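# Scribe a rip line along the curved board edge

## Task

Use the green gauge to draw a single line, at least 20 cm long, that tracks the board's curved edge at the gauge's preset distance, leaving no other marks on the board; afterwards set the gauge down so it rests motionless on the bench, away from both the board and the bench dogs, held there by nothing but the bench (not by the robot); finally release it and move the gripper away.

## Robot and tools

Robot: one arm (yam_ultra) with a single two-finger parallel gripper and one camera, cam_wrist (504x504 fisheye), mounted on the hand. There is only one arm, so each pose argument describes that one gripper.

Frame: the scene frame has its origin on the table surface right under the arm's base. +z is up; +y lies to the left when facing along +x. Positions are in metres, orientations are unit quaternions written w first (qw, qx, qy, qz). The base may sit slightly tilted to the table. The gripper's fingers extend along its own +z axis and close along its own y axis. end_effector_position is the point between the finger pads, roughly 1 cm back from the fingertips.

Row format: 8 plain numbers, x, y, z, qw, qx, qy, qz, opening. x, y, z and the quaternion are an absolute target pose for the gripper in the scene frame, not an offset. Opening runs from -1 (closed) to +1 (fully open, 0.094 m gap); values between map onto the grip_measured scale.

Tools:
- execute_actions(actions): a list of actions run one after another. Each action is a table of up to 15 rows; each row is held for one control step of 1/30 s, and if fewer than 15 rows are given the last row repeats to fill the 15 steps. An empty list simply reports state and images. An action is rejected if its target lies more than 0.6 m from the gripper's current position along any gripper axis; if the first action fails that test, or any action is malformed, nothing in the call runs. Repeat the desired quaternion in every row to hold an orientation rather than copying a possibly drifted reported one.
- move(target, speed, blocking): drives the gripper in a straight line toward one absolute pose (one 8-number row). speed is the path's top speed in m/s, 0.002 to 0.5 (default 0.25); rotation is capped at twice that in rad/s. Paths last 0.5 to 10 s and are cut off at 10 s. The opening is applied at the start. The path ignores obstacles; the hand may lag, wander, or overshoot the speed, notably near full reach. Faster contact hits harder, and aiming deeper past the contact presses harder. With blocking=false you get a result after 0.5 s while the arm keeps going; until a result shows the move has ended, other moves and execute_actions are refused, so use wait or stop first.
- wait(seconds): 0 to 10 s, lets the scene run while the last command is held; returns early if a running move ends.
- stop(): brakes a running move to rest (needs some distance, more when fast); fingers continue.
- zoom_image(camera, region): closer look at part of the latest cam_wrist image; region is [x0, y0, x1, y1] in pixels, origin top-left, at most 504 by 504.
- read_manual(section): returns licence texts only; no motion.
- finished_scene(scene): ends the current scene, given its number, after the robot has held the last command. Irreversible.

Control behaviour: every step the commanded pose is limited to within 70 mm and 16 degrees of the measured pose, then joints follow by damped inverse kinematics, favouring position over orientation. Far targets therefore take several actions, and after an action the arm stops at the last clipped pose, so send the remainder next. Expect finishing a centimetre or more off target, usually low. The elbow cannot fully straighten.

Result lines: the state line gives end_effector_position and end_effector_quat_wxyz (the printed position may err more at long reach). "Hand target" is the pose the controller is currently steering to. A move adds a "move:" line: done (settled near target), off_target, moving, held (last step blocked by a check) or fault, plus a limits field (paced means the sent pose was clipped; held means some steps were blocked, after which the arm may jump faster than speed) and the distance left to target. "pose unreachable" means the clearance check altered or blocked the command; any post or block under the base counts as arm. Joint positions/velocities list waist, shoulder, elbow, wrist pitch, wrist yaw, wrist roll (rad, rad/s) and finger gap (m). Ranges: waist -2.618 to 3.054, shoulder 0.000 to 3.142, elbow 0.000 to 3.142, wrist pitch -1.571 to 1.571, wrist yaw -1.571 to 1.571, wrist roll -2.094 to 2.094. Joint torques are total drive output, noisy and offset, non-zero even in free air. MOTOR HOT appears from 75 °C; 90 °C triggers a 10 s stop; 100 °C makes the arm go limp and fall; such stops show as OVER-TEMPERATURE FAULT. FAULT lines can end moves or waits.

Gripping: grip_measured is on the same scale as opening and may be off by about 1 mm throughout. To hold the gauge, command an opening below grip_measured: about 0.03 lower is firm, smaller differences are lighter. Pad force tops out near 50 to 62 N, less on thin parts, and spikes briefly at first contact.

Camera: cam_wrist uses a fisheye model, K=[[382.409, 0, 254.069], [0, 380.879, 252.086], [0, 0, 1]], D=[0.2, 0, 0, 0], theta_max_deg=48.248; its pose is derived from joint readings and carries a few millimetres and about half a degree of error.

Cautions: approach and touch the board gently so the gauge marks only the intended line; keep the gauge steady and at its set distance while tracing. Avoid dropping or slamming the gauge, hard pushes, and anything leaving the table, which fails the job. Something may occasionally nudge loose objects. The robot holds its last command while you think, which heats motors under load. Finish with the gauge resting on the bench on its own, open the fingers and lift away before ending the scene.

Each tool is called as a command line: name --argument value for each argument, lists and objects as JSON in quotes; but a table of rows of numbers goes row by row, as --pt "numbers of a row", without its own name.

## Session

execute_actions --actions '[]'

Scene clock: 0.00 s.
end_effector_position=(-0.1387, -0.3879, +0.1325) grip_measured=+1.000 end_effector_quat_wxyz=(-0.197, +0.820, +0.519, +0.141)
Joint positions: [-1.895  1.705  1.811 -1.45  -0.165 -0.052  0.094]
Joint velocities: [ 0.002 -0.007 -0.007 -0.007 -0.022 -0.037  0.   ]
Joint torques (N m, as the arm reports them, + toward a larger angle): no reading
Motor temperatures (°C, as the motors report them): [22 22 23 22 22 25]
Hand target: -0.142, -0.391, +0.136; -0.195, +0.822, +0.519, +0.132

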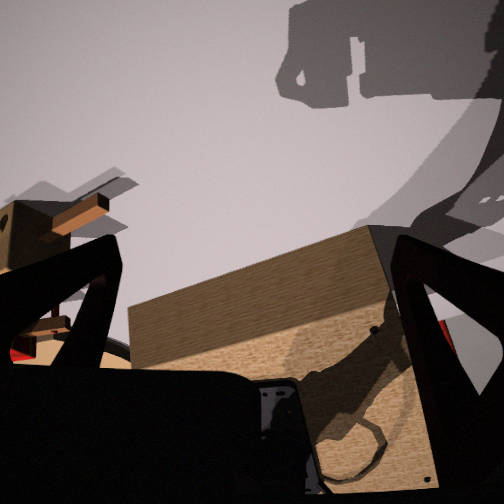

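move --target '[0.15,-0.38,0.3,0.27,0.475,0.823,-0.155,1]'

move --target '[0.42,0,0.33,0.309,0,0.951,0,1]'

Scene clock: 10.63 s.
end_effector_position=(+0.1455, -0.3792, +0.2979) grip_measured=+1.000 end_effector_quat_wxyz=(+0.268, +0.488, +0.819, -0.139)
Joint positions: [-0.205  0.665  0.967 -0.674  0.831 -0.037  0.094]
Joint velocities: [-0.022 -0.002  0.007 -0.125 -0.051 -0.051  0.   ]
Joint torques (N m, as the arm reports them, + toward a larger angle): [ 0.96 -2.42  5.17  1.47  0.05 -0.05]
Motor temperatures (°C, as the motors report them): [23 24 24 22 22 25]
Hand target: +0.147, -0.378, +0.298; +0.272, +0.486, +0.819, -0.141
Off the commanded pose: 0.005 m, 2 deg.
move: done
camera_calibration (this result's frames):
cam_wrist: T_world_to_cam=[[-0.865896, -0.498151, -0.0455063, -0.0519044], [-0.499093, 0.86647, 0.0116566, 0.402884], [0.033623, 0.0328053, -0.998896, 0.422605], [0, 0, 0, 1]] pos_world=[0.141923, -0.388806, 0.41508]

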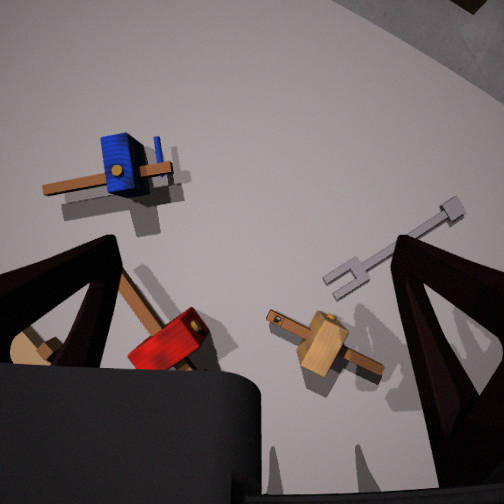

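Scene clock: 13.27 s.
end_effector_position=(+0.4229, -0.0077, +0.3158) grip_measured=+1.000 end_effector_quat_wxyz=(+0.289, +0.004, +0.957, +0.005)
Joint positions: [ 0.694  1.932  1.32  -0.63   0.885  0.128  0.094]
Joint velocities: [-0.002 -0.017 -0.007 -0.051 -0.051  0.022  0.   ]
Joint torques (N m, as the arm reports them, + toward a larger angle): [ 7.95 -5.41  8.49  1.4   0.   -0.07]
Motor temperatures (°C, as the motors report them): [23 24 24 22 22 25]
Hand target: +0.428, -0.003, +0.329; +0.304, +0.004, +0.953, +0.015
Off the commanded pose: 0.016 m, 3 deg.
move: off_target
camera_calibration (this result's frames):
cam_wrist: T_world_to_cam=[[0.0113561, -0.999625, -0.0249214, -0.00720001], [-0.999152, -0.01233, 0.0392779, 0.415219], [-0.0395704, 0.0244542, -0.998917, 0.449886], [0, 0, 0, 1]] pos_world=[0.432751, -0.0130793, 0.432911]

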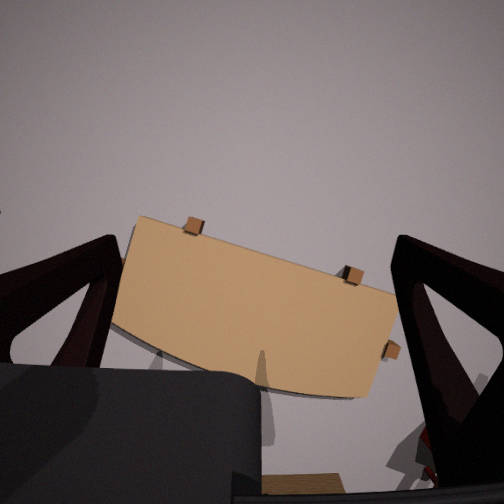

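move --target '[0.2,0.33,0.3,0.27,-0.4,0.86,0.13,1]'

Scene clock: 17.70 s.
end_effector_position=(+0.1994, +0.3312, +0.2945) grip_measured=+1.000 end_effector_quat_wxyz=(+0.256, -0.406, +0.868, +0.129)
Joint positions: [ 1.378  2.521  1.397 -0.584  0.437  0.221  0.094]
Joint velocities: [-0.012 -0.012  0.022  0.037 -0.037  0.022  0.   ]
Joint torques (N m, as the arm reports them, + toward a larger angle): [ 3.74 -9.46  9.76  1.48  0.04 -0.08]
Motor temperatures (°C, as the motors report them): [23 24 24 23 22 25]
Hand target: +0.201, +0.338, +0.305; +0.265, -0.405, +0.864, +0.139
Off the commanded pose: 0.006 m, 2 deg.
move: done
camera_calibration (this result's frames):
cam_wrist: T_world_to_cam=[[0.77929, -0.626022, -0.0283596, 0.0576449], [-0.624697, -0.77963, 0.0439361, 0.374993], [-0.049615, -0.0165228, -0.998632, 0.426881], [0, 0, 0, 1]] pos_world=[0.210515, 0.335496, 0.411456]

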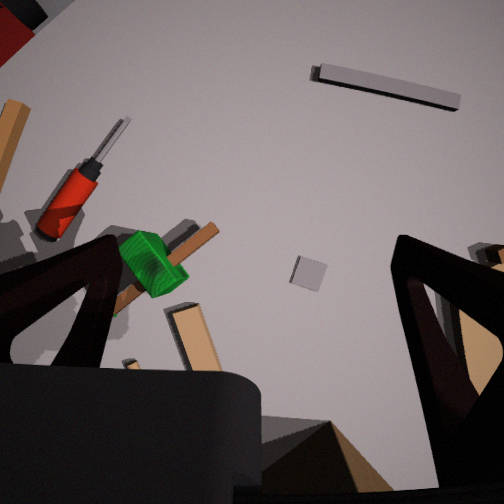

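move --target '[0.12,0.38,0.17,0.27,-0.4,0.86,0.13,1]'

Scene clock: 22.30 s.
end_effector_position=(+0.1179, +0.3820, +0.1656) grip_measured=+1.000 end_effector_quat_wxyz=(+0.261, -0.407, +0.866, +0.126)
Joint positions: [ 1.562  2.855  1.256 -0.187  0.414  0.41   0.094]
Joint velocities: [ 0.002  0.012 -0.007  0.022 -0.022  0.037  0.   ]
Joint torques (N m, as the arm reports them, + toward a larger angle): [  2.18 -12.06   6.44   1.54   0.17   0.06]
Motor temperatures (°C, as the motors report them): [23 24 25 23 22 25]
Hand target: +0.118, +0.385, +0.170; +0.269, -0.403, +0.865, +0.132
Off the commanded pose: 0.005 m, 1 deg.
move: done
camera_calibration (this result's frames):
cam_wrist: T_world_to_cam=[[0.780823, -0.624491, -0.0180779, 0.146838], [-0.62363, -0.780827, 0.0373544, 0.3708], [-0.0374433, -0.0178932, -0.999139, 0.294153], [0, 0, 0, 1]] pos_world=[0.127602, 0.386493, 0.282703]

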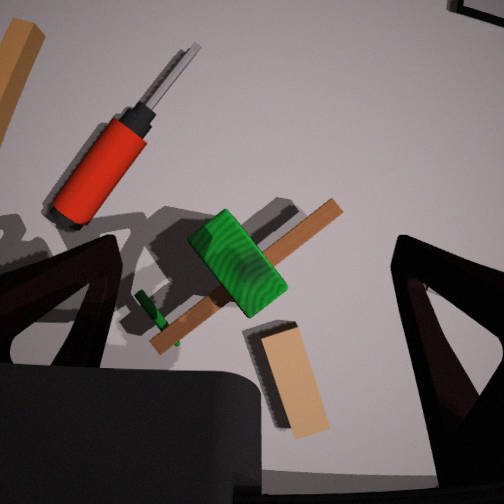

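zoom_image --camera "cam_wrist" --region '[120,180,360,380]'

Region (120, 180, 360, 380) of cam_wrist's 504x504 image, scaled by 2.100, with more detail than that image has.

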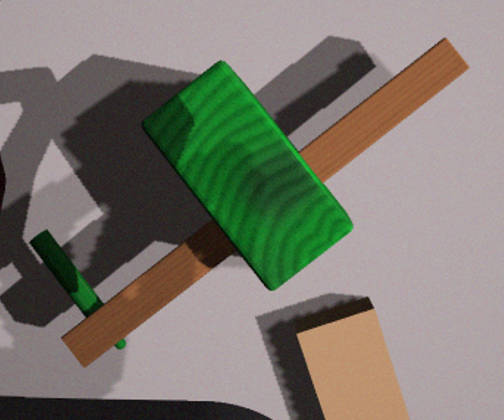

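move --target '[0.108,0.41,0.11,-0.123,-0.696,0.696,-0.123,0.4]'

Scene clock: 52.13 s.
end_effector_position=(+0.1118, +0.4108, +0.1178) grip_measured=+0.403 end_effector_quat_wxyz=(-0.132, +0.692, -0.705, -0.087)
Joint positions: [ 1.442  3.116  1.645 -0.517  0.207 -0.268  0.066]
Joint velocities: [-0.012  0.012  0.002 -0.051 -0.051 -0.081  0.001]
Joint torques (N m, as the arm reports them, + toward a larger angle): [  2.41 -12.68   5.59   1.16  -0.04  -0.07]
Motor temperatures (°C, as the motors report them): [23 27 25 24 22 25]
Hand target: +0.109, +0.409, +0.112; -0.129, +0.696, -0.701, -0.087
Off the commanded pose: 0.009 m, 38 deg; orientation clipped at the last step of the last action.
joint sent to its limit — the command would take joint 2 (shoulder) past its upper limit, so that joint was sent only as far as its limit.
move: off_target; limits=paced
camera_calibration (this result's frames):
cam_wrist: T_world_to_cam=[[0.998834, -0.0172423, 0.0450864, -0.112501], [-0.0303418, -0.950704, 0.308611, 0.362732], [0.0375427, -0.309619, -0.950119, 0.352337], [0, 0, 0, 1]] pos_world=[0.110148, 0.452002, 0.227892]

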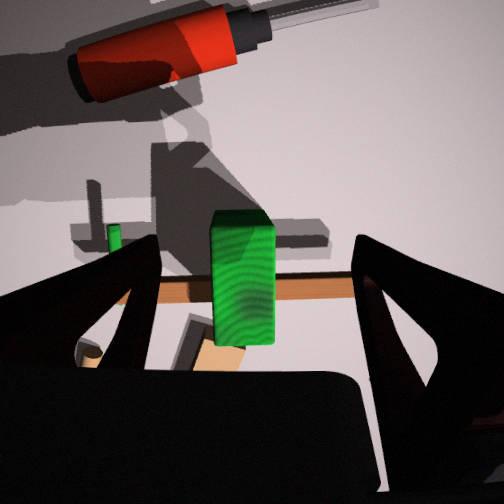

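move --target '[0.108,0.375,0.09,-0.183,0.683,-0.683,-0.183,0.4]' --speed 0.1

move --target '[0.108,0.395,0.045,-0.2,0.678,-0.678,-0.2,0.4]' --speed 0.05

Scene clock: 61.97 s.
end_effector_position=(+0.1072, +0.3725, +0.0800) grip_measured=+0.403 end_effector_quat_wxyz=(-0.176, +0.686, -0.685, -0.170)
Joint positions: [ 1.324  3.002  1.185  0.004  0.128 -0.412  0.066]
Joint velocities: [ 0.007 -0.022 -0.002  0.037  0.051 -0.037 -0.   ]
Joint torques (N m, as the arm reports them, + toward a larger angle): [  2.56 -13.49   4.44   1.42  -0.21  -0.07]
Motor temperatures (°C, as the motors report them): [23 28 25 24 22 25]
Hand target: +0.109, +0.376, +0.089; -0.186, +0.683, -0.683, -0.181
Off the commanded pose: 0.010 m, 2 deg.
move: done
camera_calibration (this result's frames):
cam_wrist: T_world_to_cam=[[0.999907, 0.0126677, -0.00506899, -0.114117], [0.0132222, -0.991313, 0.130855, 0.362549], [-0.00336732, -0.13091, -0.991389, 0.245884], [0, 0, 0, 1]] pos_world=[0.11014, 0.393034, 0.195747]

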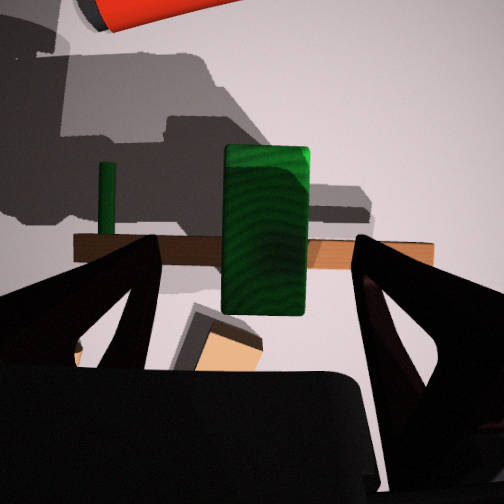

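Scene clock: 63.10 s.
end_effector_position=(+0.1096, +0.3883, +0.0501) grip_measured=+0.403 end_effector_quat_wxyz=(-0.200, +0.678, -0.680, -0.195)
Joint positions: [ 1.277  3.116  1.196  0.177  0.107 -0.462  0.066]
Joint velocities: [-0.002  0.007 -0.002 -0.007  0.007  0.037  0.001]
Joint torques (N m, as the arm reports them, + toward a larger angle): [  2.54 -11.02   5.39   1.46  -0.21  -0.06]
Motor temperatures (°C, as the motors report them): [23 28 25 24 22 25]
Hand target: +0.109, +0.392, +0.050; -0.202, +0.678, -0.677, -0.203
Off the commanded pose: 0.009 m, 1 deg.
joint sent to its limit — the command would take joint 2 (shoulder) past its upper limit, so that joint was sent only as far as its limit.
move: done
camera_calibration (this result's frames):
cam_wrist: T_world_to_cam=[[0.999928, 0.0100404, -0.00654124, -0.115745], [0.0104127, -0.998167, 0.0596101, 0.388668], [-0.00593074, -0.059674, -0.9982, 0.191346], [0, 0, 0, 1]] pos_world=[0.112824, 0.400536, 0.167076]

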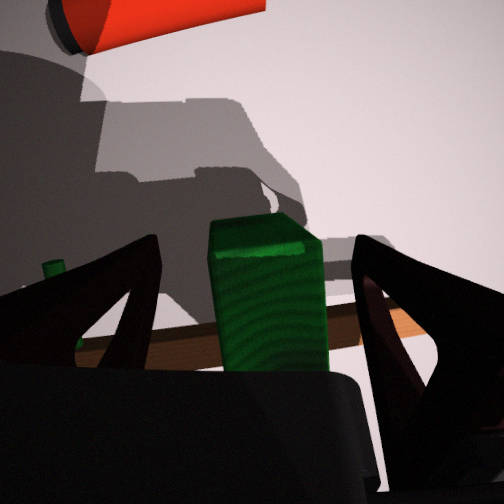

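move --target '[0.108,0.37,0.12,-0.2,0.678,-0.678,-0.2,0.4]' --speed 0.08

Scene clock: 66.67 s.
end_effector_position=(+0.1126, +0.3705, +0.1154) grip_measured=+0.403 end_effector_quat_wxyz=(-0.201, +0.675, -0.682, -0.196)
Joint positions: [ 1.323  2.882  1.115  0.025  0.099 -0.41   0.066]
Joint velocities: [-0.002 -0.007  0.007 -0.037 -0.022  0.051 -0.001]
Joint torques (N m, as the arm reports them, + toward a larger angle): [  4.16 -12.48   4.44   1.35  -0.21   0.04]
Motor temperatures (°C, as the motors report them): [23 28 25 24 22 25]
Hand target: +0.107, +0.369, +0.120; -0.199, +0.679, -0.678, -0.201
Off the commanded pose: 0.007 m, 1 deg.
move: done
camera_calibration (this result's frames):
cam_wrist: T_world_to_cam=[[0.999951, 0.00319739, -0.00935257, -0.115258], [0.00371103, -0.998456, 0.0554284, 0.368245], [-0.0091609, -0.0554604, -0.998419, 0.254229], [0, 0, 0, 1]] pos_world=[0.116215, 0.382144, 0.232337]

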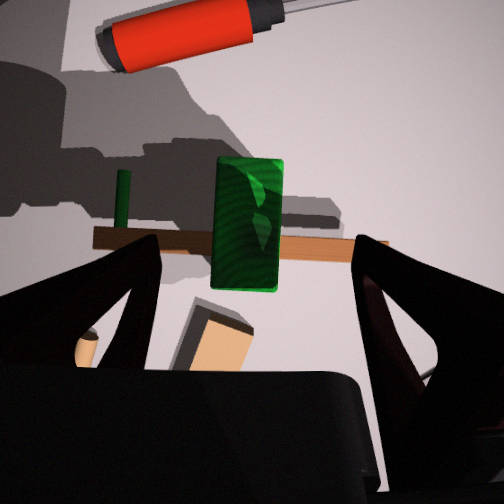

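move --target '[0.11,0.375,0.085,-0.19,0.681,-0.681,-0.19,0.4]' --speed 0.08

move --target '[0.11,0.392,0.047,-0.2,0.678,-0.678,-0.2,0.4]' --speed 0.04

move --target '[0.11,0.392,0.047,-0.2,0.678,-0.678,-0.2,-0.45]' --speed 0.04

Scene clock: 79.33 s.
end_effector_position=(+0.1035, +0.3655, +0.0792) grip_measured=+0.403 end_effector_quat_wxyz=(-0.176, +0.686, -0.682, -0.185)
Joint positions: [ 1.309  2.982  1.131  0.051  0.104 -0.428  0.066]
Joint velocities: [ 0.002 -0.022 -0.007 -0.007  0.022  0.007  0.   ]
Joint torques (N m, as the arm reports them, + toward a larger angle): [  2.49 -10.89   7.02   1.43  -0.08  -0.08]
Motor temperatures (°C, as the motors report them): [23 28 24 24 22 25]
Hand target: +0.110, +0.375, +0.085; -0.190, +0.681, -0.681, -0.190
Off the commanded pose: 0.013 m, 2 deg.
move: off_target
camera_calibration (this result's frames):
cam_wrist: T_world_to_cam=[[0.999463, 0.0224246, -0.0239106, -0.112339], [0.0249026, -0.993735, 0.108951, 0.357189], [-0.0213176, -0.109488, -0.99376, 0.23837], [0, 0, 0, 1]] pos_world=[0.108466, 0.383569, 0.19528]

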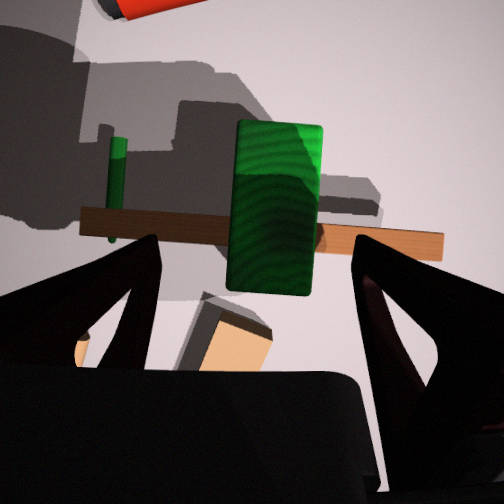

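Scene clock: 80.70 s.
end_effector_position=(+0.1125, +0.3934, +0.0602) grip_measured=+0.403 end_effector_quat_wxyz=(-0.212, +0.676, -0.676, -0.204)
Joint positions: [ 1.278  3.095  1.19   0.193  0.096 -0.469  0.066]
Joint velocities: [-0.012  0.022 -0.007  0.037 -0.007  0.095 -0.   ]
Joint torques (N m, as the arm reports them, + toward a larger angle): [ 2.2  -9.16  6.16  1.3  -0.07 -0.08]
Motor temperatures (°C, as the motors report them): [23 28 24 24 22 25]
Hand target: +0.111, +0.391, +0.049; -0.201, +0.678, -0.678, -0.200
Off the commanded pose: 0.014 m, 2 deg.
joint sent to its limit — the command would take joint 2 (shoulder) past its upper limit, so that joint was sent only as far as its limit.
move: off_target
camera_calibration (this result's frames):
cam_wrist: T_world_to_cam=[[0.999924, 0.0122714, -0.00123939, -0.119853], [0.0123009, -0.999543, 0.0276208, 0.395336], [-0.000899881, -0.027634, -0.999618, 0.188648], [0, 0, 0, 1]] pos_world=[0.115151, 0.401839, 0.177508]

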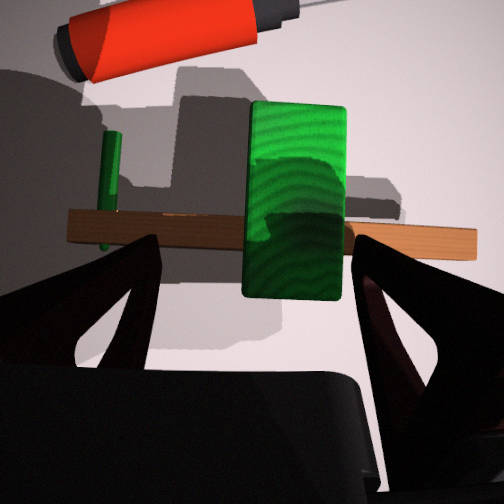

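Scene clock: 81.40 s.
end_effector_position=(+0.1137, +0.3937, +0.0602) grip_measured=-0.403 end_effector_quat_wxyz=(-0.215, +0.675, -0.676, -0.202)
Joint positions: [ 1.278  3.095  1.19   0.197  0.101 -0.469  0.028]
Joint velocities: [-0.002 -0.007 -0.017 -0.051 -0.037  0.022 -0.001]
Joint torques (N m, as the arm reports them, + toward a larger angle): [ 2.3  -9.19  6.04  1.29 -0.13 -0.04]
Motor temperatures (°C, as the motors report them): [23 28 24 24 22 25]
Hand target: +0.110, +0.391, +0.049; -0.200, +0.678, -0.678, -0.201
Off the commanded pose: 0.014 m, 2 deg.
joint sent to its limit — the command would take joint 2 (shoulder) past its upper limit, so that joint was sent only as far as its limit.
move: off_target
camera_calibration (this result's frames):
cam_wrist: T_world_to_cam=[[0.999958, 0.00832483, 0.00391846, -0.119808], [0.00821743, -0.999611, 0.0266696, 0.396215], [0.00413895, -0.0266363, -0.999637, 0.1877], [0, 0, 0, 1]] pos_world=[0.11577, 0.402057, 0.177534]

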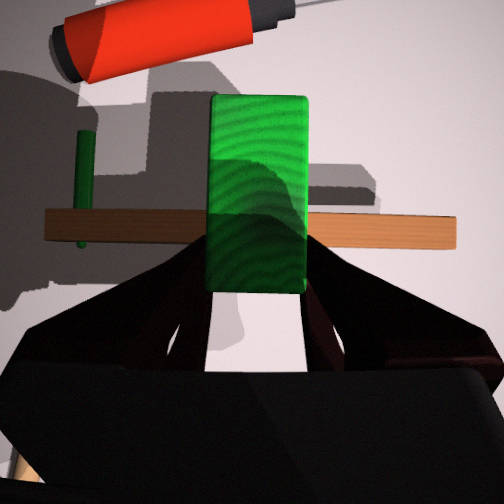

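move --target '[0.13,0.37,0.13,-0.21,0.675,-0.675,-0.21,-0.46]' --speed 0.1

move --target '[0.31,0.27,0.12,-0.266,0.327,-0.901,-0.097,-0.46]' --speed 0.15

Scene clock: 87.73 s.
end_effector_position=(+0.1297, +0.3683, +0.1235) grip_measured=-0.403 end_effector_quat_wxyz=(-0.207, +0.676, -0.678, -0.201)
Joint positions: [ 1.27   2.852  1.123  0.005  0.101 -0.471  0.028]
Joint velocities: [-0.007 -0.022 -0.007  0.007 -0.051 -0.037  0.   ]
Joint torques (N m, as the arm reports them, + toward a larger angle): [  3.05 -12.54   4.73   1.48  -0.24  -0.07]
Motor temperatures (°C, as the motors report them): [23 27 25 24 22 25]
Hand target: +0.130, +0.368, +0.130; -0.210, +0.675, -0.675, -0.210
Off the commanded pose: 0.007 m, 1 deg.
move: done
camera_calibration (this result's frames):
cam_wrist: T_world_to_cam=[[0.999937, 0.0098399, -0.00532869, -0.13527], [0.0100483, -0.999125, 0.040604, 0.366812], [-0.00492449, -0.040655, -0.999161, 0.25646], [0, 0, 0, 1]] pos_world=[0.132838, 0.378249, 0.24063]

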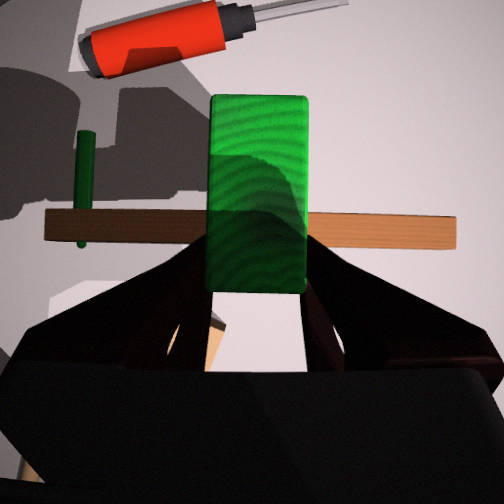

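Scene clock: 91.00 s.
end_effector_position=(+0.2938, +0.2592, +0.0989) grip_measured=-0.403 end_effector_quat_wxyz=(+0.242, -0.349, +0.901, +0.086)
Joint positions: [ 0.869  2.712  1.024  0.19   0.559 -0.219  0.028]
Joint velocities: [-0.007 -0.007  0.022 -0.066  0.037  0.037  0.001]
Joint torques (N m, as the arm reports them, + toward a larger angle): [  6.13 -11.47   6.63   1.54   0.01   0.04]
Motor temperatures (°C, as the motors report them): [23 28 25 24 22 25]
Hand target: +0.313, +0.264, +0.117; +0.270, -0.326, +0.901, +0.092
Off the commanded pose: 0.029 m, 4 deg.
move: off_target
camera_calibration (this result's frames):
cam_wrist: T_world_to_cam=[[0.680601, -0.732654, 0.000724575, -0.0127289], [-0.728598, -0.676728, 0.105755, 0.384246], [-0.0769916, -0.0725049, -0.994392, 0.257236], [0, 0, 0, 1]] pos_world=[0.308429, 0.269355, 0.215166]

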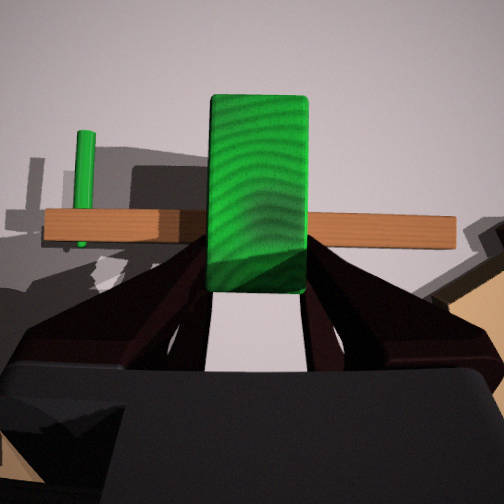

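move --target '[0.34,0.29,0.09,-0.266,0.327,-0.901,-0.097,-0.46]' --speed 0.08

move --target '[0.34,0.29,0.062,-0.266,0.327,-0.901,-0.097,-0.46]' --speed 0.03

Scene clock: 96.13 s.
end_effector_position=(+0.3315, +0.2797, +0.0832) grip_measured=-0.403 end_effector_quat_wxyz=(+0.251, -0.333, +0.905, +0.087)
Joint positions: [ 0.807  2.828  1.193  0.201  0.56  -0.275  0.028]
Joint velocities: [-0.007 -0.007 -0.007  0.007  0.051  0.051 -0.   ]
Joint torques (N m, as the arm reports them, + toward a larger angle): [ 6.81 -9.76  6.76  1.51 -0.15 -0.07]
Motor temperatures (°C, as the motors report them): [23 28 25 25 22 25]
Hand target: +0.341, +0.288, +0.091; +0.267, -0.327, +0.901, +0.096
Off the commanded pose: 0.015 m, 2 deg.
move: off_target
camera_calibration (this result's frames):
cam_wrist: T_world_to_cam=[[0.657187, -0.753721, -0.00311921, -0.00938399], [-0.750688, -0.654903, 0.0870099, 0.429903], [-0.067624, -0.0548402, -0.996203, 0.23809], [0, 0, 0, 1]] pos_world=[0.34499, 0.287528, 0.199751]

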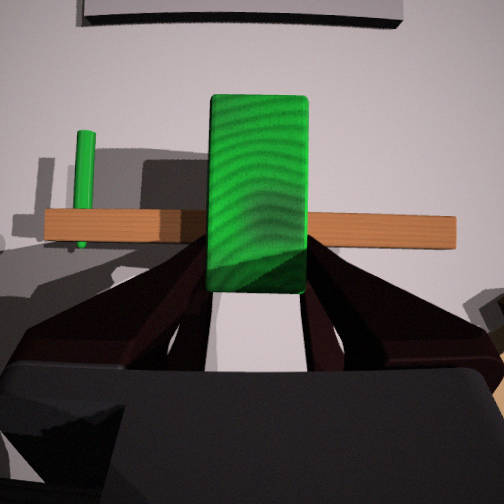

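Scene clock: 97.27 s.
end_effector_position=(+0.3319, +0.2822, +0.0582) grip_measured=-0.403 end_effector_quat_wxyz=(+0.255, -0.332, +0.904, +0.089)
Joint positions: [ 0.765  2.897  1.193  0.305  0.55  -0.327  0.028]
Joint velocities: [-0.027  0.017 -0.007  0.007  0.007 -0.037  0.   ]
Joint torques (N m, as the arm reports them, + toward a larger angle): [ 6.52 -9.33  6.45  1.45 -0.16 -0.09]
Motor temperatures (°C, as the motors report them): [23 27 25 25 22 25]
Hand target: +0.341, +0.289, +0.062; +0.267, -0.327, +0.901, +0.096
Off the commanded pose: 0.012 m, 2 deg.
move: off_target
camera_calibration (this result's frames):
cam_wrist: T_world_to_cam=[[0.65666, -0.75417, -0.00502215, -0.00740971], [-0.751582, -0.654931, 0.0786702, 0.434829], [-0.0626199, -0.0478851, -0.996888, 0.209783], [0, 0, 0, 1]] pos_world=[0.344812, 0.28924, 0.174885]

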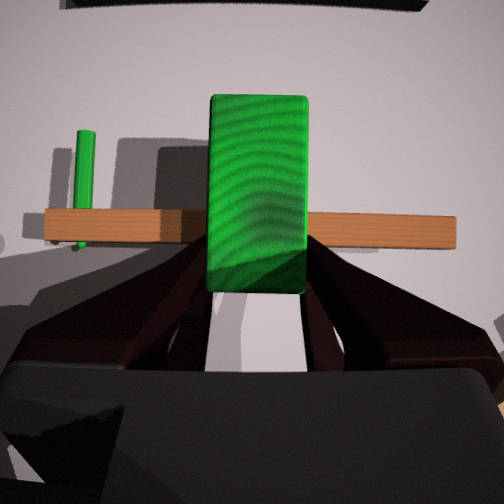

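move --target '[0.36,0.2,0.2,-0.266,0.327,-0.901,-0.097,-0.46]' --speed 0.2

move --target '[0.33,-0.25,0.22,-0.273,-0.248,-0.926,0.073,-0.46]'

move --target '[0.05,-0.45,0.2,-0.2,-0.678,-0.678,0.2,-0.46]'

move --target '[-0.18,-0.40,0.12,-0.152,-0.808,-0.516,0.238,-0.46]' --speed 0.2

Scene clock: 106.07 s.
end_effector_position=(+0.3561, +0.1909, +0.1878) grip_measured=-0.403 end_effector_quat_wxyz=(+0.252, -0.327, +0.906, +0.092)
Joint positions: [ 0.786  2.357  1.09  -0.15   0.55  -0.287  0.028]
Joint velocities: [ 0.022 -0.022  0.002 -0.022 -0.022  0.051 -0.   ]
Joint torques (N m, as the arm reports them, + toward a larger angle): [ 8.45 -9.15  6.33  1.34 -0.12  0.06]
Motor temperatures (°C, as the motors report them): [24 27 25 25 22 25]
Hand target: +0.357, +0.197, +0.200; +0.266, -0.327, +0.901, +0.098
Off the commanded pose: 0.016 m, 2 deg.
move: off_target
camera_calibration (this result's frames):
cam_wrist: T_world_to_cam=[[0.649694, -0.760035, -0.015617, -0.0859005], [-0.756727, -0.648553, 0.0821189, 0.383059], [-0.0725417, -0.0415344, -0.9965, 0.338414], [0, 0, 0, 1]] pos_world=[0.370229, 0.197203, 0.304431]

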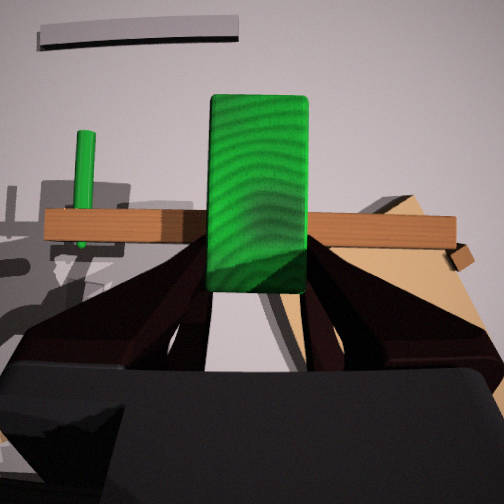

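Scene clock: 108.87 s.
end_effector_position=(+0.3163, -0.2488, +0.2070) grip_measured=-0.404 end_effector_quat_wxyz=(+0.265, +0.238, +0.930, -0.086)
Joint positions: [ 0.063  1.241  0.736 -0.134  0.824 -0.251  0.028]
Joint velocities: [ 0.007  0.012 -0.002  0.007 -0.037  0.051 -0.001]
Joint torques (N m, as the arm reports them, + toward a larger angle): [ 3.61 -5.25  7.44  1.29 -0.14 -0.07]
Motor temperatures (°C, as the motors report them): [24 27 25 25 22 25]
Hand target: +0.321, -0.256, +0.218; +0.282, +0.247, +0.923, -0.083
Off the commanded pose: 0.019 m, 2 deg.
move: off_target
camera_calibration (this result's frames):
cam_wrist: T_world_to_cam=[[-0.476087, -0.879154, 0.0207267, -0.0749898], [-0.877021, 0.4764, 0.0622613, 0.388208], [-0.0646114, 0.011464, -0.997845, 0.347305], [0, 0, 0, 1]] pos_world=[0.327205, -0.254851, 0.32394]

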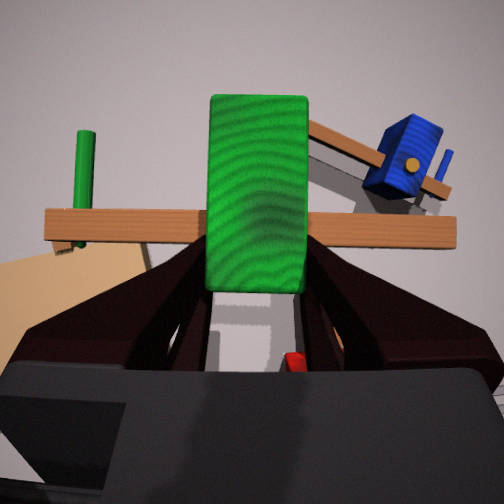

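Scene clock: 111.60 s.
end_effector_position=(+0.0477, -0.4369, +0.1962) grip_measured=-0.405 end_effector_quat_wxyz=(+0.196, +0.666, +0.690, -0.206)
Joint positions: [-1.083  0.773  0.782 -0.248  0.303  0.047  0.028]
Joint velocities: [ 0.012 -0.012 -0.002 -0.051  0.022  0.007 -0.001]
Joint torques (N m, as the arm reports them, + toward a larger angle): [-0.55 -5.9   9.32  1.54 -0.01  0.06]
Motor temperatures (°C, as the motors report them): [23 27 25 25 22 25]
Hand target: +0.047, -0.447, +0.205; +0.207, +0.669, +0.681, -0.213
Off the commanded pose: 0.014 m, 2 deg.
move: off_target
camera_calibration (this result's frames):
cam_wrist: T_world_to_cam=[[-0.999042, -0.0424823, 0.0104579, 0.0244418], [-0.0419096, 0.997872, 0.0499561, 0.433386], [-0.0125579, 0.0494699, -0.998697, 0.335662], [0, 0, 0, 1]] pos_world=[0.0467966, -0.44803, 0.313319]

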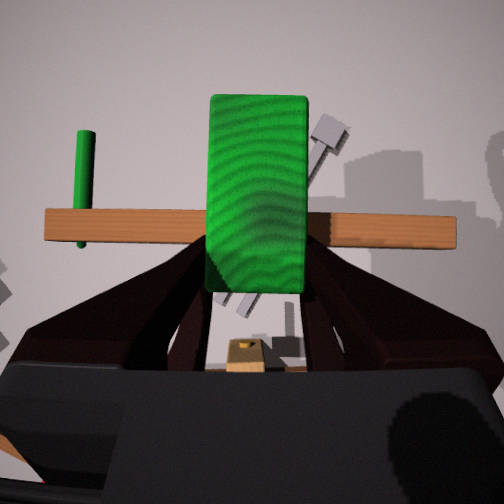

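Scene clock: 113.50 s.
end_effector_position=(-0.1729, -0.3934, +0.1130) grip_measured=-0.405 end_effector_quat_wxyz=(+0.141, +0.807, +0.527, -0.229)
Joint positions: [-2.07   1.137  0.626  0.182 -0.428  0.159  0.028]
Joint velocities: [ 0.012 -0.012 -0.007 -0.022 -0.007 -0.022  0.   ]
Joint torques (N m, as the arm reports them, + toward a larger angle): [-2.84 -6.44  6.11  1.62  0.02  0.06]
Motor temperatures (°C, as the motors report them): [23 26 25 25 22 25]
Hand target: -0.179, -0.402, +0.120; +0.148, +0.801, +0.526, -0.244
Off the commanded pose: 0.012 m, 2 deg.
move: off_target
camera_calibration (this result's frames):
cam_wrist: T_world_to_cam=[[-0.91968, 0.392667, 0.000596701, -0.00716652], [0.391405, 0.916599, 0.0815419, 0.424227], [0.0314719, 0.0752261, -0.99667, 0.265139], [0, 0, 0, 1]] pos_world=[-0.18098, -0.405977, 0.229668]

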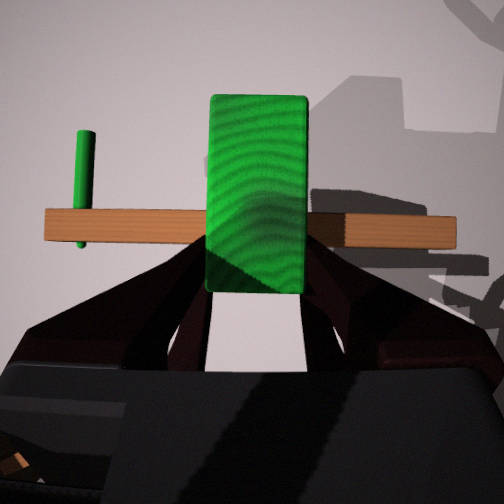

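move --target '[-0.18,-0.40,0.058,-0.152,-0.808,-0.516,0.238,-0.46]' --speed 0.04

move --target '[-0.18,-0.40,0.058,-0.152,-0.808,-0.516,0.238,0.2]' --speed 0.04

move --target '[-0.175,-0.39,0.14,-0.152,-0.808,-0.516,0.238,0.2]' --speed 0.1

Scene clock: 122.20 s.
end_effector_position=(-0.1803, -0.4037, +0.0598) grip_measured=-0.405 end_effector_quat_wxyz=(+0.155, +0.808, +0.518, -0.233)
Joint positions: [-1.99   1.387  0.625  0.471 -0.359  0.215  0.028]
Joint velocities: [-0.007 -0.012 -0.017 -0.007 -0.037  0.037 -0.   ]
Joint torques (N m, as the arm reports them, + toward a larger angle): [-1.87 -7.21  2.46  1.68  0.18  0.05]
Motor temperatures (°C, as the motors report them): [23 26 25 25 22 25]
Hand target: -0.181, -0.401, +0.058; +0.153, +0.809, +0.516, -0.238
Off the commanded pose: 0.004 m, 1 deg.
move: done
camera_calibration (this result's frames):
cam_wrist: T_world_to_cam=[[-0.915782, 0.40114, -0.0207233, -0.00456242], [0.399453, 0.914922, 0.057915, 0.443097], [0.0421922, 0.0447595, -0.998106, 0.20279], [0, 0, 0, 1]] pos_world=[-0.189731, -0.412646, 0.17665]

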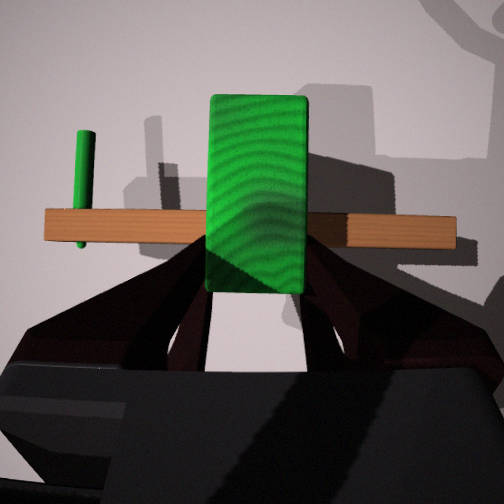

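Scene clock: 122.90 s.
end_effector_position=(-0.1814, -0.4058, +0.0613) grip_measured=+0.197 end_effector_quat_wxyz=(+0.156, +0.806, +0.519, -0.239)
Joint positions: [-1.99   1.387  0.625  0.483 -0.355  0.215  0.056]
Joint velocities: [-0.017 -0.002  0.017 -0.037 -0.037  0.037 -0.001]
Joint torques (N m, as the arm reports them, + toward a larger angle): [-1.68 -7.72  1.92  1.6   0.13  0.04]
Motor temperatures (°C, as the motors report them): [23 26 25 25 22 25]
Hand target: -0.180, -0.400, +0.058; +0.152, +0.808, +0.516, -0.238
Off the commanded pose: 0.007 m, 1 deg.
move: done
camera_calibration (this result's frames):
cam_wrist: T_world_to_cam=[[-0.91686, 0.398853, -0.0168672, -0.00608275], [0.397756, 0.916307, 0.0466053, 0.446315], [0.0340442, 0.0360215, -0.998771, 0.199467], [0, 0, 0, 1]] pos_world=[-0.189892, -0.41372, 0.178319]

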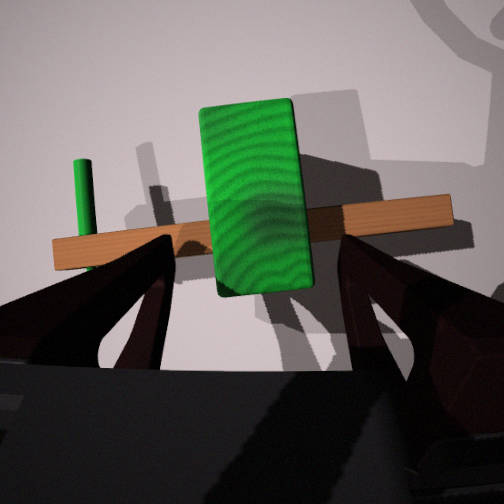

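Scene clock: 124.33 s.
end_effector_position=(-0.1707, -0.3881, +0.1339) grip_measured=+0.197 end_effector_quat_wxyz=(+0.151, +0.810, +0.517, -0.231)
Joint positions: [-2.124  1.05   0.614  0.117 -0.485  0.171  0.056]
Joint velocities: [-0.017 -0.012  0.007 -0.051 -0.022  0.007 -0.001]
Joint torques (N m, as the arm reports them, + toward a larger angle): [-2.83 -7.6   5.27  1.33  0.   -0.07]
Motor temperatures (°C, as the motors report them): [23 26 25 25 22 25]
Hand target: -0.173, -0.388, +0.140; +0.151, +0.808, +0.518, -0.238
Off the commanded pose: 0.008 m, 1 deg.
move: done
camera_calibration (this result's frames):
cam_wrist: T_world_to_cam=[[-0.91348, 0.406444, -0.0189027, 0.00174346], [0.404473, 0.912138, 0.0663671, 0.419341], [0.0442164, 0.0529794, -0.997616, 0.279191], [0, 0, 0, 1]] pos_world=[-0.180365, -0.397997, 0.250728]

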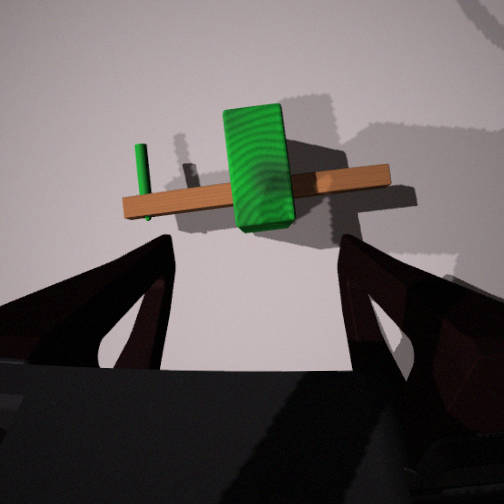

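move --target '[-0.206,-0.463,0.11,0.104,-0.791,-0.585,-0.14,0.2]' --speed 0.2

Scene clock: 131.17 s.
end_effector_position=(-0.2043, -0.4576, +0.1062) grip_measured=+0.197 end_effector_quat_wxyz=(-0.091, +0.800, +0.578, +0.134)
Joint positions: [-2.03   2.074  2.379 -1.567 -0.366 -0.301  0.056]
Joint velocities: [-0.017  0.007 -0.007 -0.051  0.051 -0.022 -0.   ]
Joint torques (N m, as the arm reports them, + toward a larger angle): [ -4.45 -13.75   7.69  -0.44   0.11  -0.07]
Motor temperatures (°C, as the motors report them): [23 26 25 25 22 25]
Hand target: -0.206, -0.462, +0.111; -0.092, +0.797, +0.583, +0.126
Off the commanded pose: 0.007 m, 2 deg.
joint sent to its limit — the command would take joint 4 (wrist pitch) past its lower limit, so that joint was sent only as far as its limit.
move: done
camera_calibration (this result's frames):
cam_wrist: T_world_to_cam=[[-0.948327, 0.316022, -0.028384, -0.0486758], [0.161646, 0.558167, 0.813831, 0.207188], [0.273031, 0.76719, -0.580408, 0.585979], [0, 0, 0, 1]] pos_world=[-0.239642, -0.54982, 0.17011]

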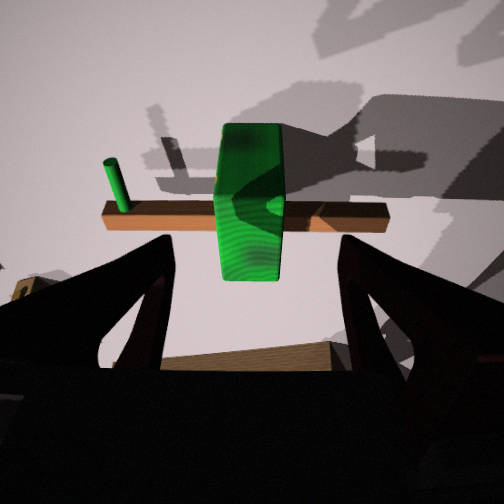

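move --target '[-0.198,-0.441,0.04,0.09,-0.797,-0.583,-0.125,0.2]' --speed 0.05

Scene clock: 135.80 s.
end_effector_position=(-0.1988, -0.4368, +0.0312) grip_measured=+0.197 end_effector_quat_wxyz=(-0.092, +0.798, +0.579, +0.141)
Joint positions: [-1.966  2.074  2.085 -1.264 -0.349 -0.245  0.056]
Joint velocities: [ 0.012  0.007 -0.022 -0.022 -0.051 -0.007  0.   ]
Joint torques (N m, as the arm reports them, + toward a larger angle): [ -4.28 -16.25   4.12  -0.28   0.1    0.04]
Motor temperatures (°C, as the motors report them): [23 27 25 25 22 25]
Hand target: -0.199, -0.443, +0.040; -0.090, +0.798, +0.583, +0.126
Off the commanded pose: 0.010 m, 2 deg.
move: done
camera_calibration (this result's frames):
cam_wrist: T_world_to_cam=[[-0.948735, 0.314022, -0.0359309, -0.0529014], [0.15148, 0.551517, 0.820294, 0.250564], [0.277407, 0.772799, -0.570812, 0.527984], [0, 0, 0, 1]] pos_world=[-0.234612, -0.529604, 0.0939429]

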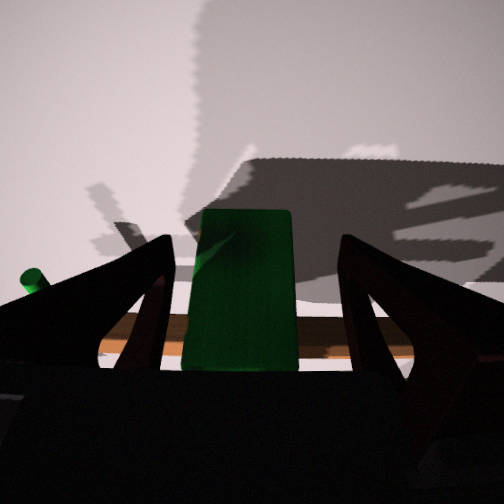

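move --target '[-0.197,-0.449,0.043,0.168,-0.771,-0.57,-0.227,0.2]' --speed 0.05

move --target '[-0.197,-0.449,0.043,0.168,-0.771,-0.57,-0.227,-0.46]' --speed 0.05

Scene clock: 141.57 s.
end_effector_position=(-0.1945, -0.4400, +0.0352) grip_measured=+0.197 end_effector_quat_wxyz=(-0.143, +0.782, +0.577, +0.185)
Joint positions: [-1.932  2.264  2.461 -1.568 -0.276 -0.26   0.056]
Joint velocities: [ 0.002 -0.042  0.007 -0.037 -0.037  0.066  0.002]
Joint torques (N m, as the arm reports them, + toward a larger angle): [ -4.29 -15.22   7.41  -0.74   0.13   0.05]
Motor temperatures (°C, as the motors report them): [23 29 25 24 22 25]
Hand target: -0.196, -0.447, +0.043; -0.142, +0.782, +0.582, +0.171
Off the commanded pose: 0.012 m, 6 deg.
joint sent to its limit — the command would take joint 4 (wrist pitch) past its lower limit, so that joint was sent only as far as its limit.
move: off_target
camera_calibration (this result's frames):
cam_wrist: T_world_to_cam=[[-0.955231, 0.295697, -0.00987319, -0.0579718], [0.126619, 0.438741, 0.889648, 0.191526], [0.267398, 0.848569, -0.45654, 0.558914], [0, 0, 0, 1]] pos_world=[-0.22908, -0.541166, 0.084204]

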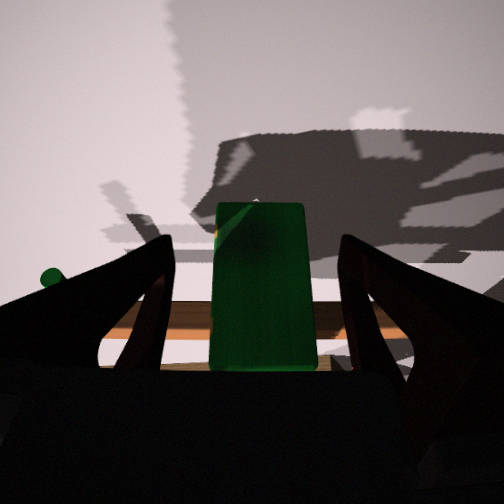

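Scene clock: 142.83 s.
end_effector_position=(-0.1946, -0.4400, +0.0352) grip_measured=-0.405 end_effector_quat_wxyz=(-0.143, +0.782, +0.578, +0.185)
Joint positions: [-1.932  2.264  2.461 -1.568 -0.275 -0.26   0.028]
Joint velocities: [ 0.007 -0.002 -0.002 -0.007  0.007  0.051 -0.   ]
Joint torques (N m, as the arm reports them, + toward a larger angle): [ -4.28 -15.2    7.72  -0.74   0.16   0.04]
Motor temperatures (°C, as the motors report them): [23 29 25 24 22 25]
Hand target: -0.196, -0.448, +0.043; -0.142, +0.782, +0.583, +0.170
Off the commanded pose: 0.012 m, 6 deg.
joint sent to its limit — the command would take joint 4 (wrist pitch) past its lower limit, so that joint was sent only as far as its limit.
move: off_target
camera_calibration (this result's frames):
cam_wrist: T_world_to_cam=[[-0.955283, 0.295539, -0.00954443, -0.0581282], [0.1268, 0.438592, 0.889696, 0.191478], [0.267126, 0.848701, -0.456454, 0.558907], [0, 0, 0, 1]] pos_world=[-0.229107, -0.541147, 0.0842031]

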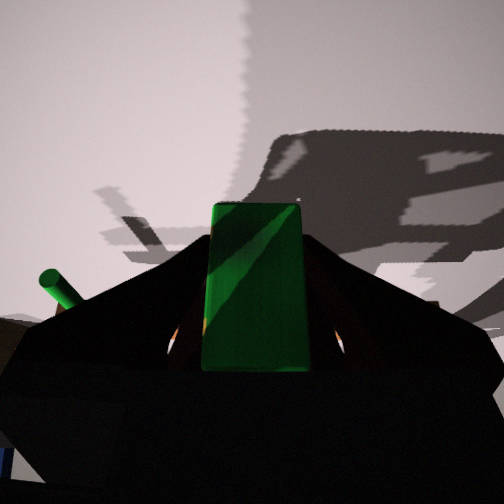

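move --target '[-0.197,-0.46,0.13,0.09,-0.797,-0.583,-0.125,-0.46]' --speed 0.1

move --target '[-0.17,-0.52,0.11,-0.32,-0.677,-0.501,0.432,-0.46]' --speed 0.2

Scene clock: 150.43 s.
end_effector_position=(-0.1944, -0.4623, +0.1219) grip_measured=-0.405 end_effector_quat_wxyz=(-0.091, +0.793, +0.590, +0.122)
Joint positions: [-2.016  2.01   2.341 -1.561 -0.35  -0.303  0.028]
Joint velocities: [ 0.012 -0.012 -0.002 -0.051 -0.037  0.037 -0.001]
Joint torques (N m, as the arm reports them, + toward a larger angle): [ -5.61 -15.39   4.5   -0.47   0.01  -0.07]
Motor temperatures (°C, as the motors report them): [23 30 25 24 22 25]
Hand target: -0.195, -0.458, +0.130; -0.091, +0.797, +0.585, +0.122
Off the commanded pose: 0.009 m, 1 deg.
joint sent to its limit — the command would take joint 4 (wrist pitch) past its lower limit, so that joint was sent only as far as its limit.
move: done
camera_calibration (this result's frames):
cam_wrist: T_world_to_cam=[[-0.957758, 0.286964, -0.0187289, -0.0538479], [0.157109, 0.576684, 0.801719, 0.204575], [0.240865, 0.76491, -0.597408, 0.590754], [0, 0, 0, 1]] pos_world=[-0.226006, -0.554396, 0.187901]

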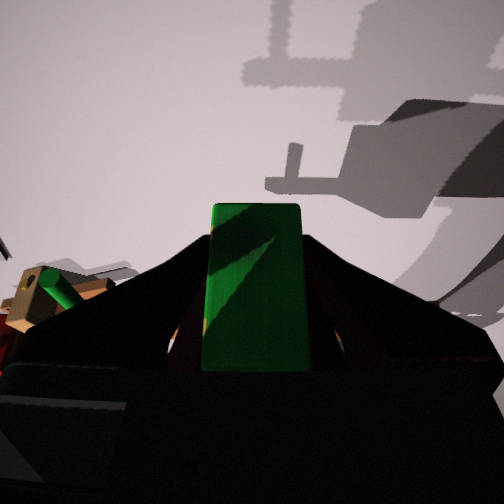

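Scene clock: 154.77 s.
end_effector_position=(-0.1699, -0.5220, +0.1097) grip_measured=-0.405 end_effector_quat_wxyz=(+0.315, +0.676, +0.514, -0.424)
Joint positions: [-1.844  1.589  0.715  1.158 -0.179  0.253  0.028]
Joint velocities: [-0.007 -0.002  0.007  0.066  0.051 -0.022 -0.001]
Joint torques (N m, as the arm reports them, + toward a larger angle): [-1.89 -9.1   2.6   2.4   0.24  0.05]
Motor temperatures (°C, as the motors report them): [23 30 25 25 22 25]
Hand target: -0.171, -0.521, +0.111; +0.317, +0.675, +0.509, -0.431
Off the commanded pose: 0.002 m, 2 deg.
move: done
camera_calibration (this result's frames):
cam_wrist: T_world_to_cam=[[-0.967059, 0.254438, 0.0076156, -0.034938], [0.221373, 0.855403, -0.468274, 0.540661], [-0.125661, -0.451163, -0.88355, -0.0425082], [0, 0, 0, 1]] pos_world=[-0.158816, -0.472771, 0.215885]

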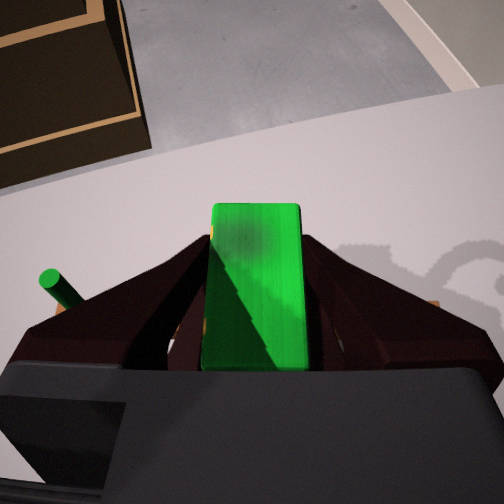

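move --target '[-0.17,-0.52,0.06,-0.341,-0.659,-0.487,0.461,-0.46]' --speed 0.04

Scene clock: 160.77 s.
end_effector_position=(-0.1707, -0.5179, +0.0646) grip_measured=-0.405 end_effector_quat_wxyz=(+0.341, +0.655, +0.489, -0.464)
Joint positions: [-1.784  1.891  0.761  1.519 -0.08   0.257  0.028]
Joint velocities: [ 0.012 -0.007  0.022  0.022  0.051 -0.037 -0.001]
Joint torques (N m, as the arm reports them, + toward a larger angle): [-1.7  -8.66  3.43  2.1   0.17  0.07]
Motor temperatures (°C, as the motors report them): [23 29 25 26 22 25]
Hand target: -0.171, -0.520, +0.059; +0.341, +0.659, +0.487, -0.461
Off the commanded pose: 0.005 m, 1 deg.
move: done
camera_calibration (this result's frames):
cam_wrist: T_world_to_cam=[[-0.962796, 0.270157, 0.00628776, -0.0274459], [0.219541, 0.795553, -0.564709, 0.491184], [-0.157562, -0.542319, -0.825266, -0.137008], [0, 0, 0, 1]] pos_world=[-0.155847, -0.45765, 0.164481]

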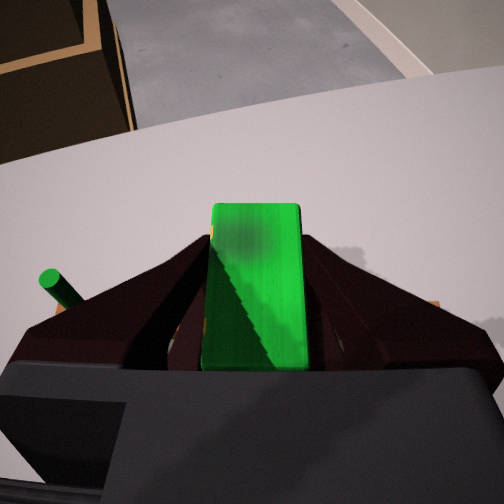

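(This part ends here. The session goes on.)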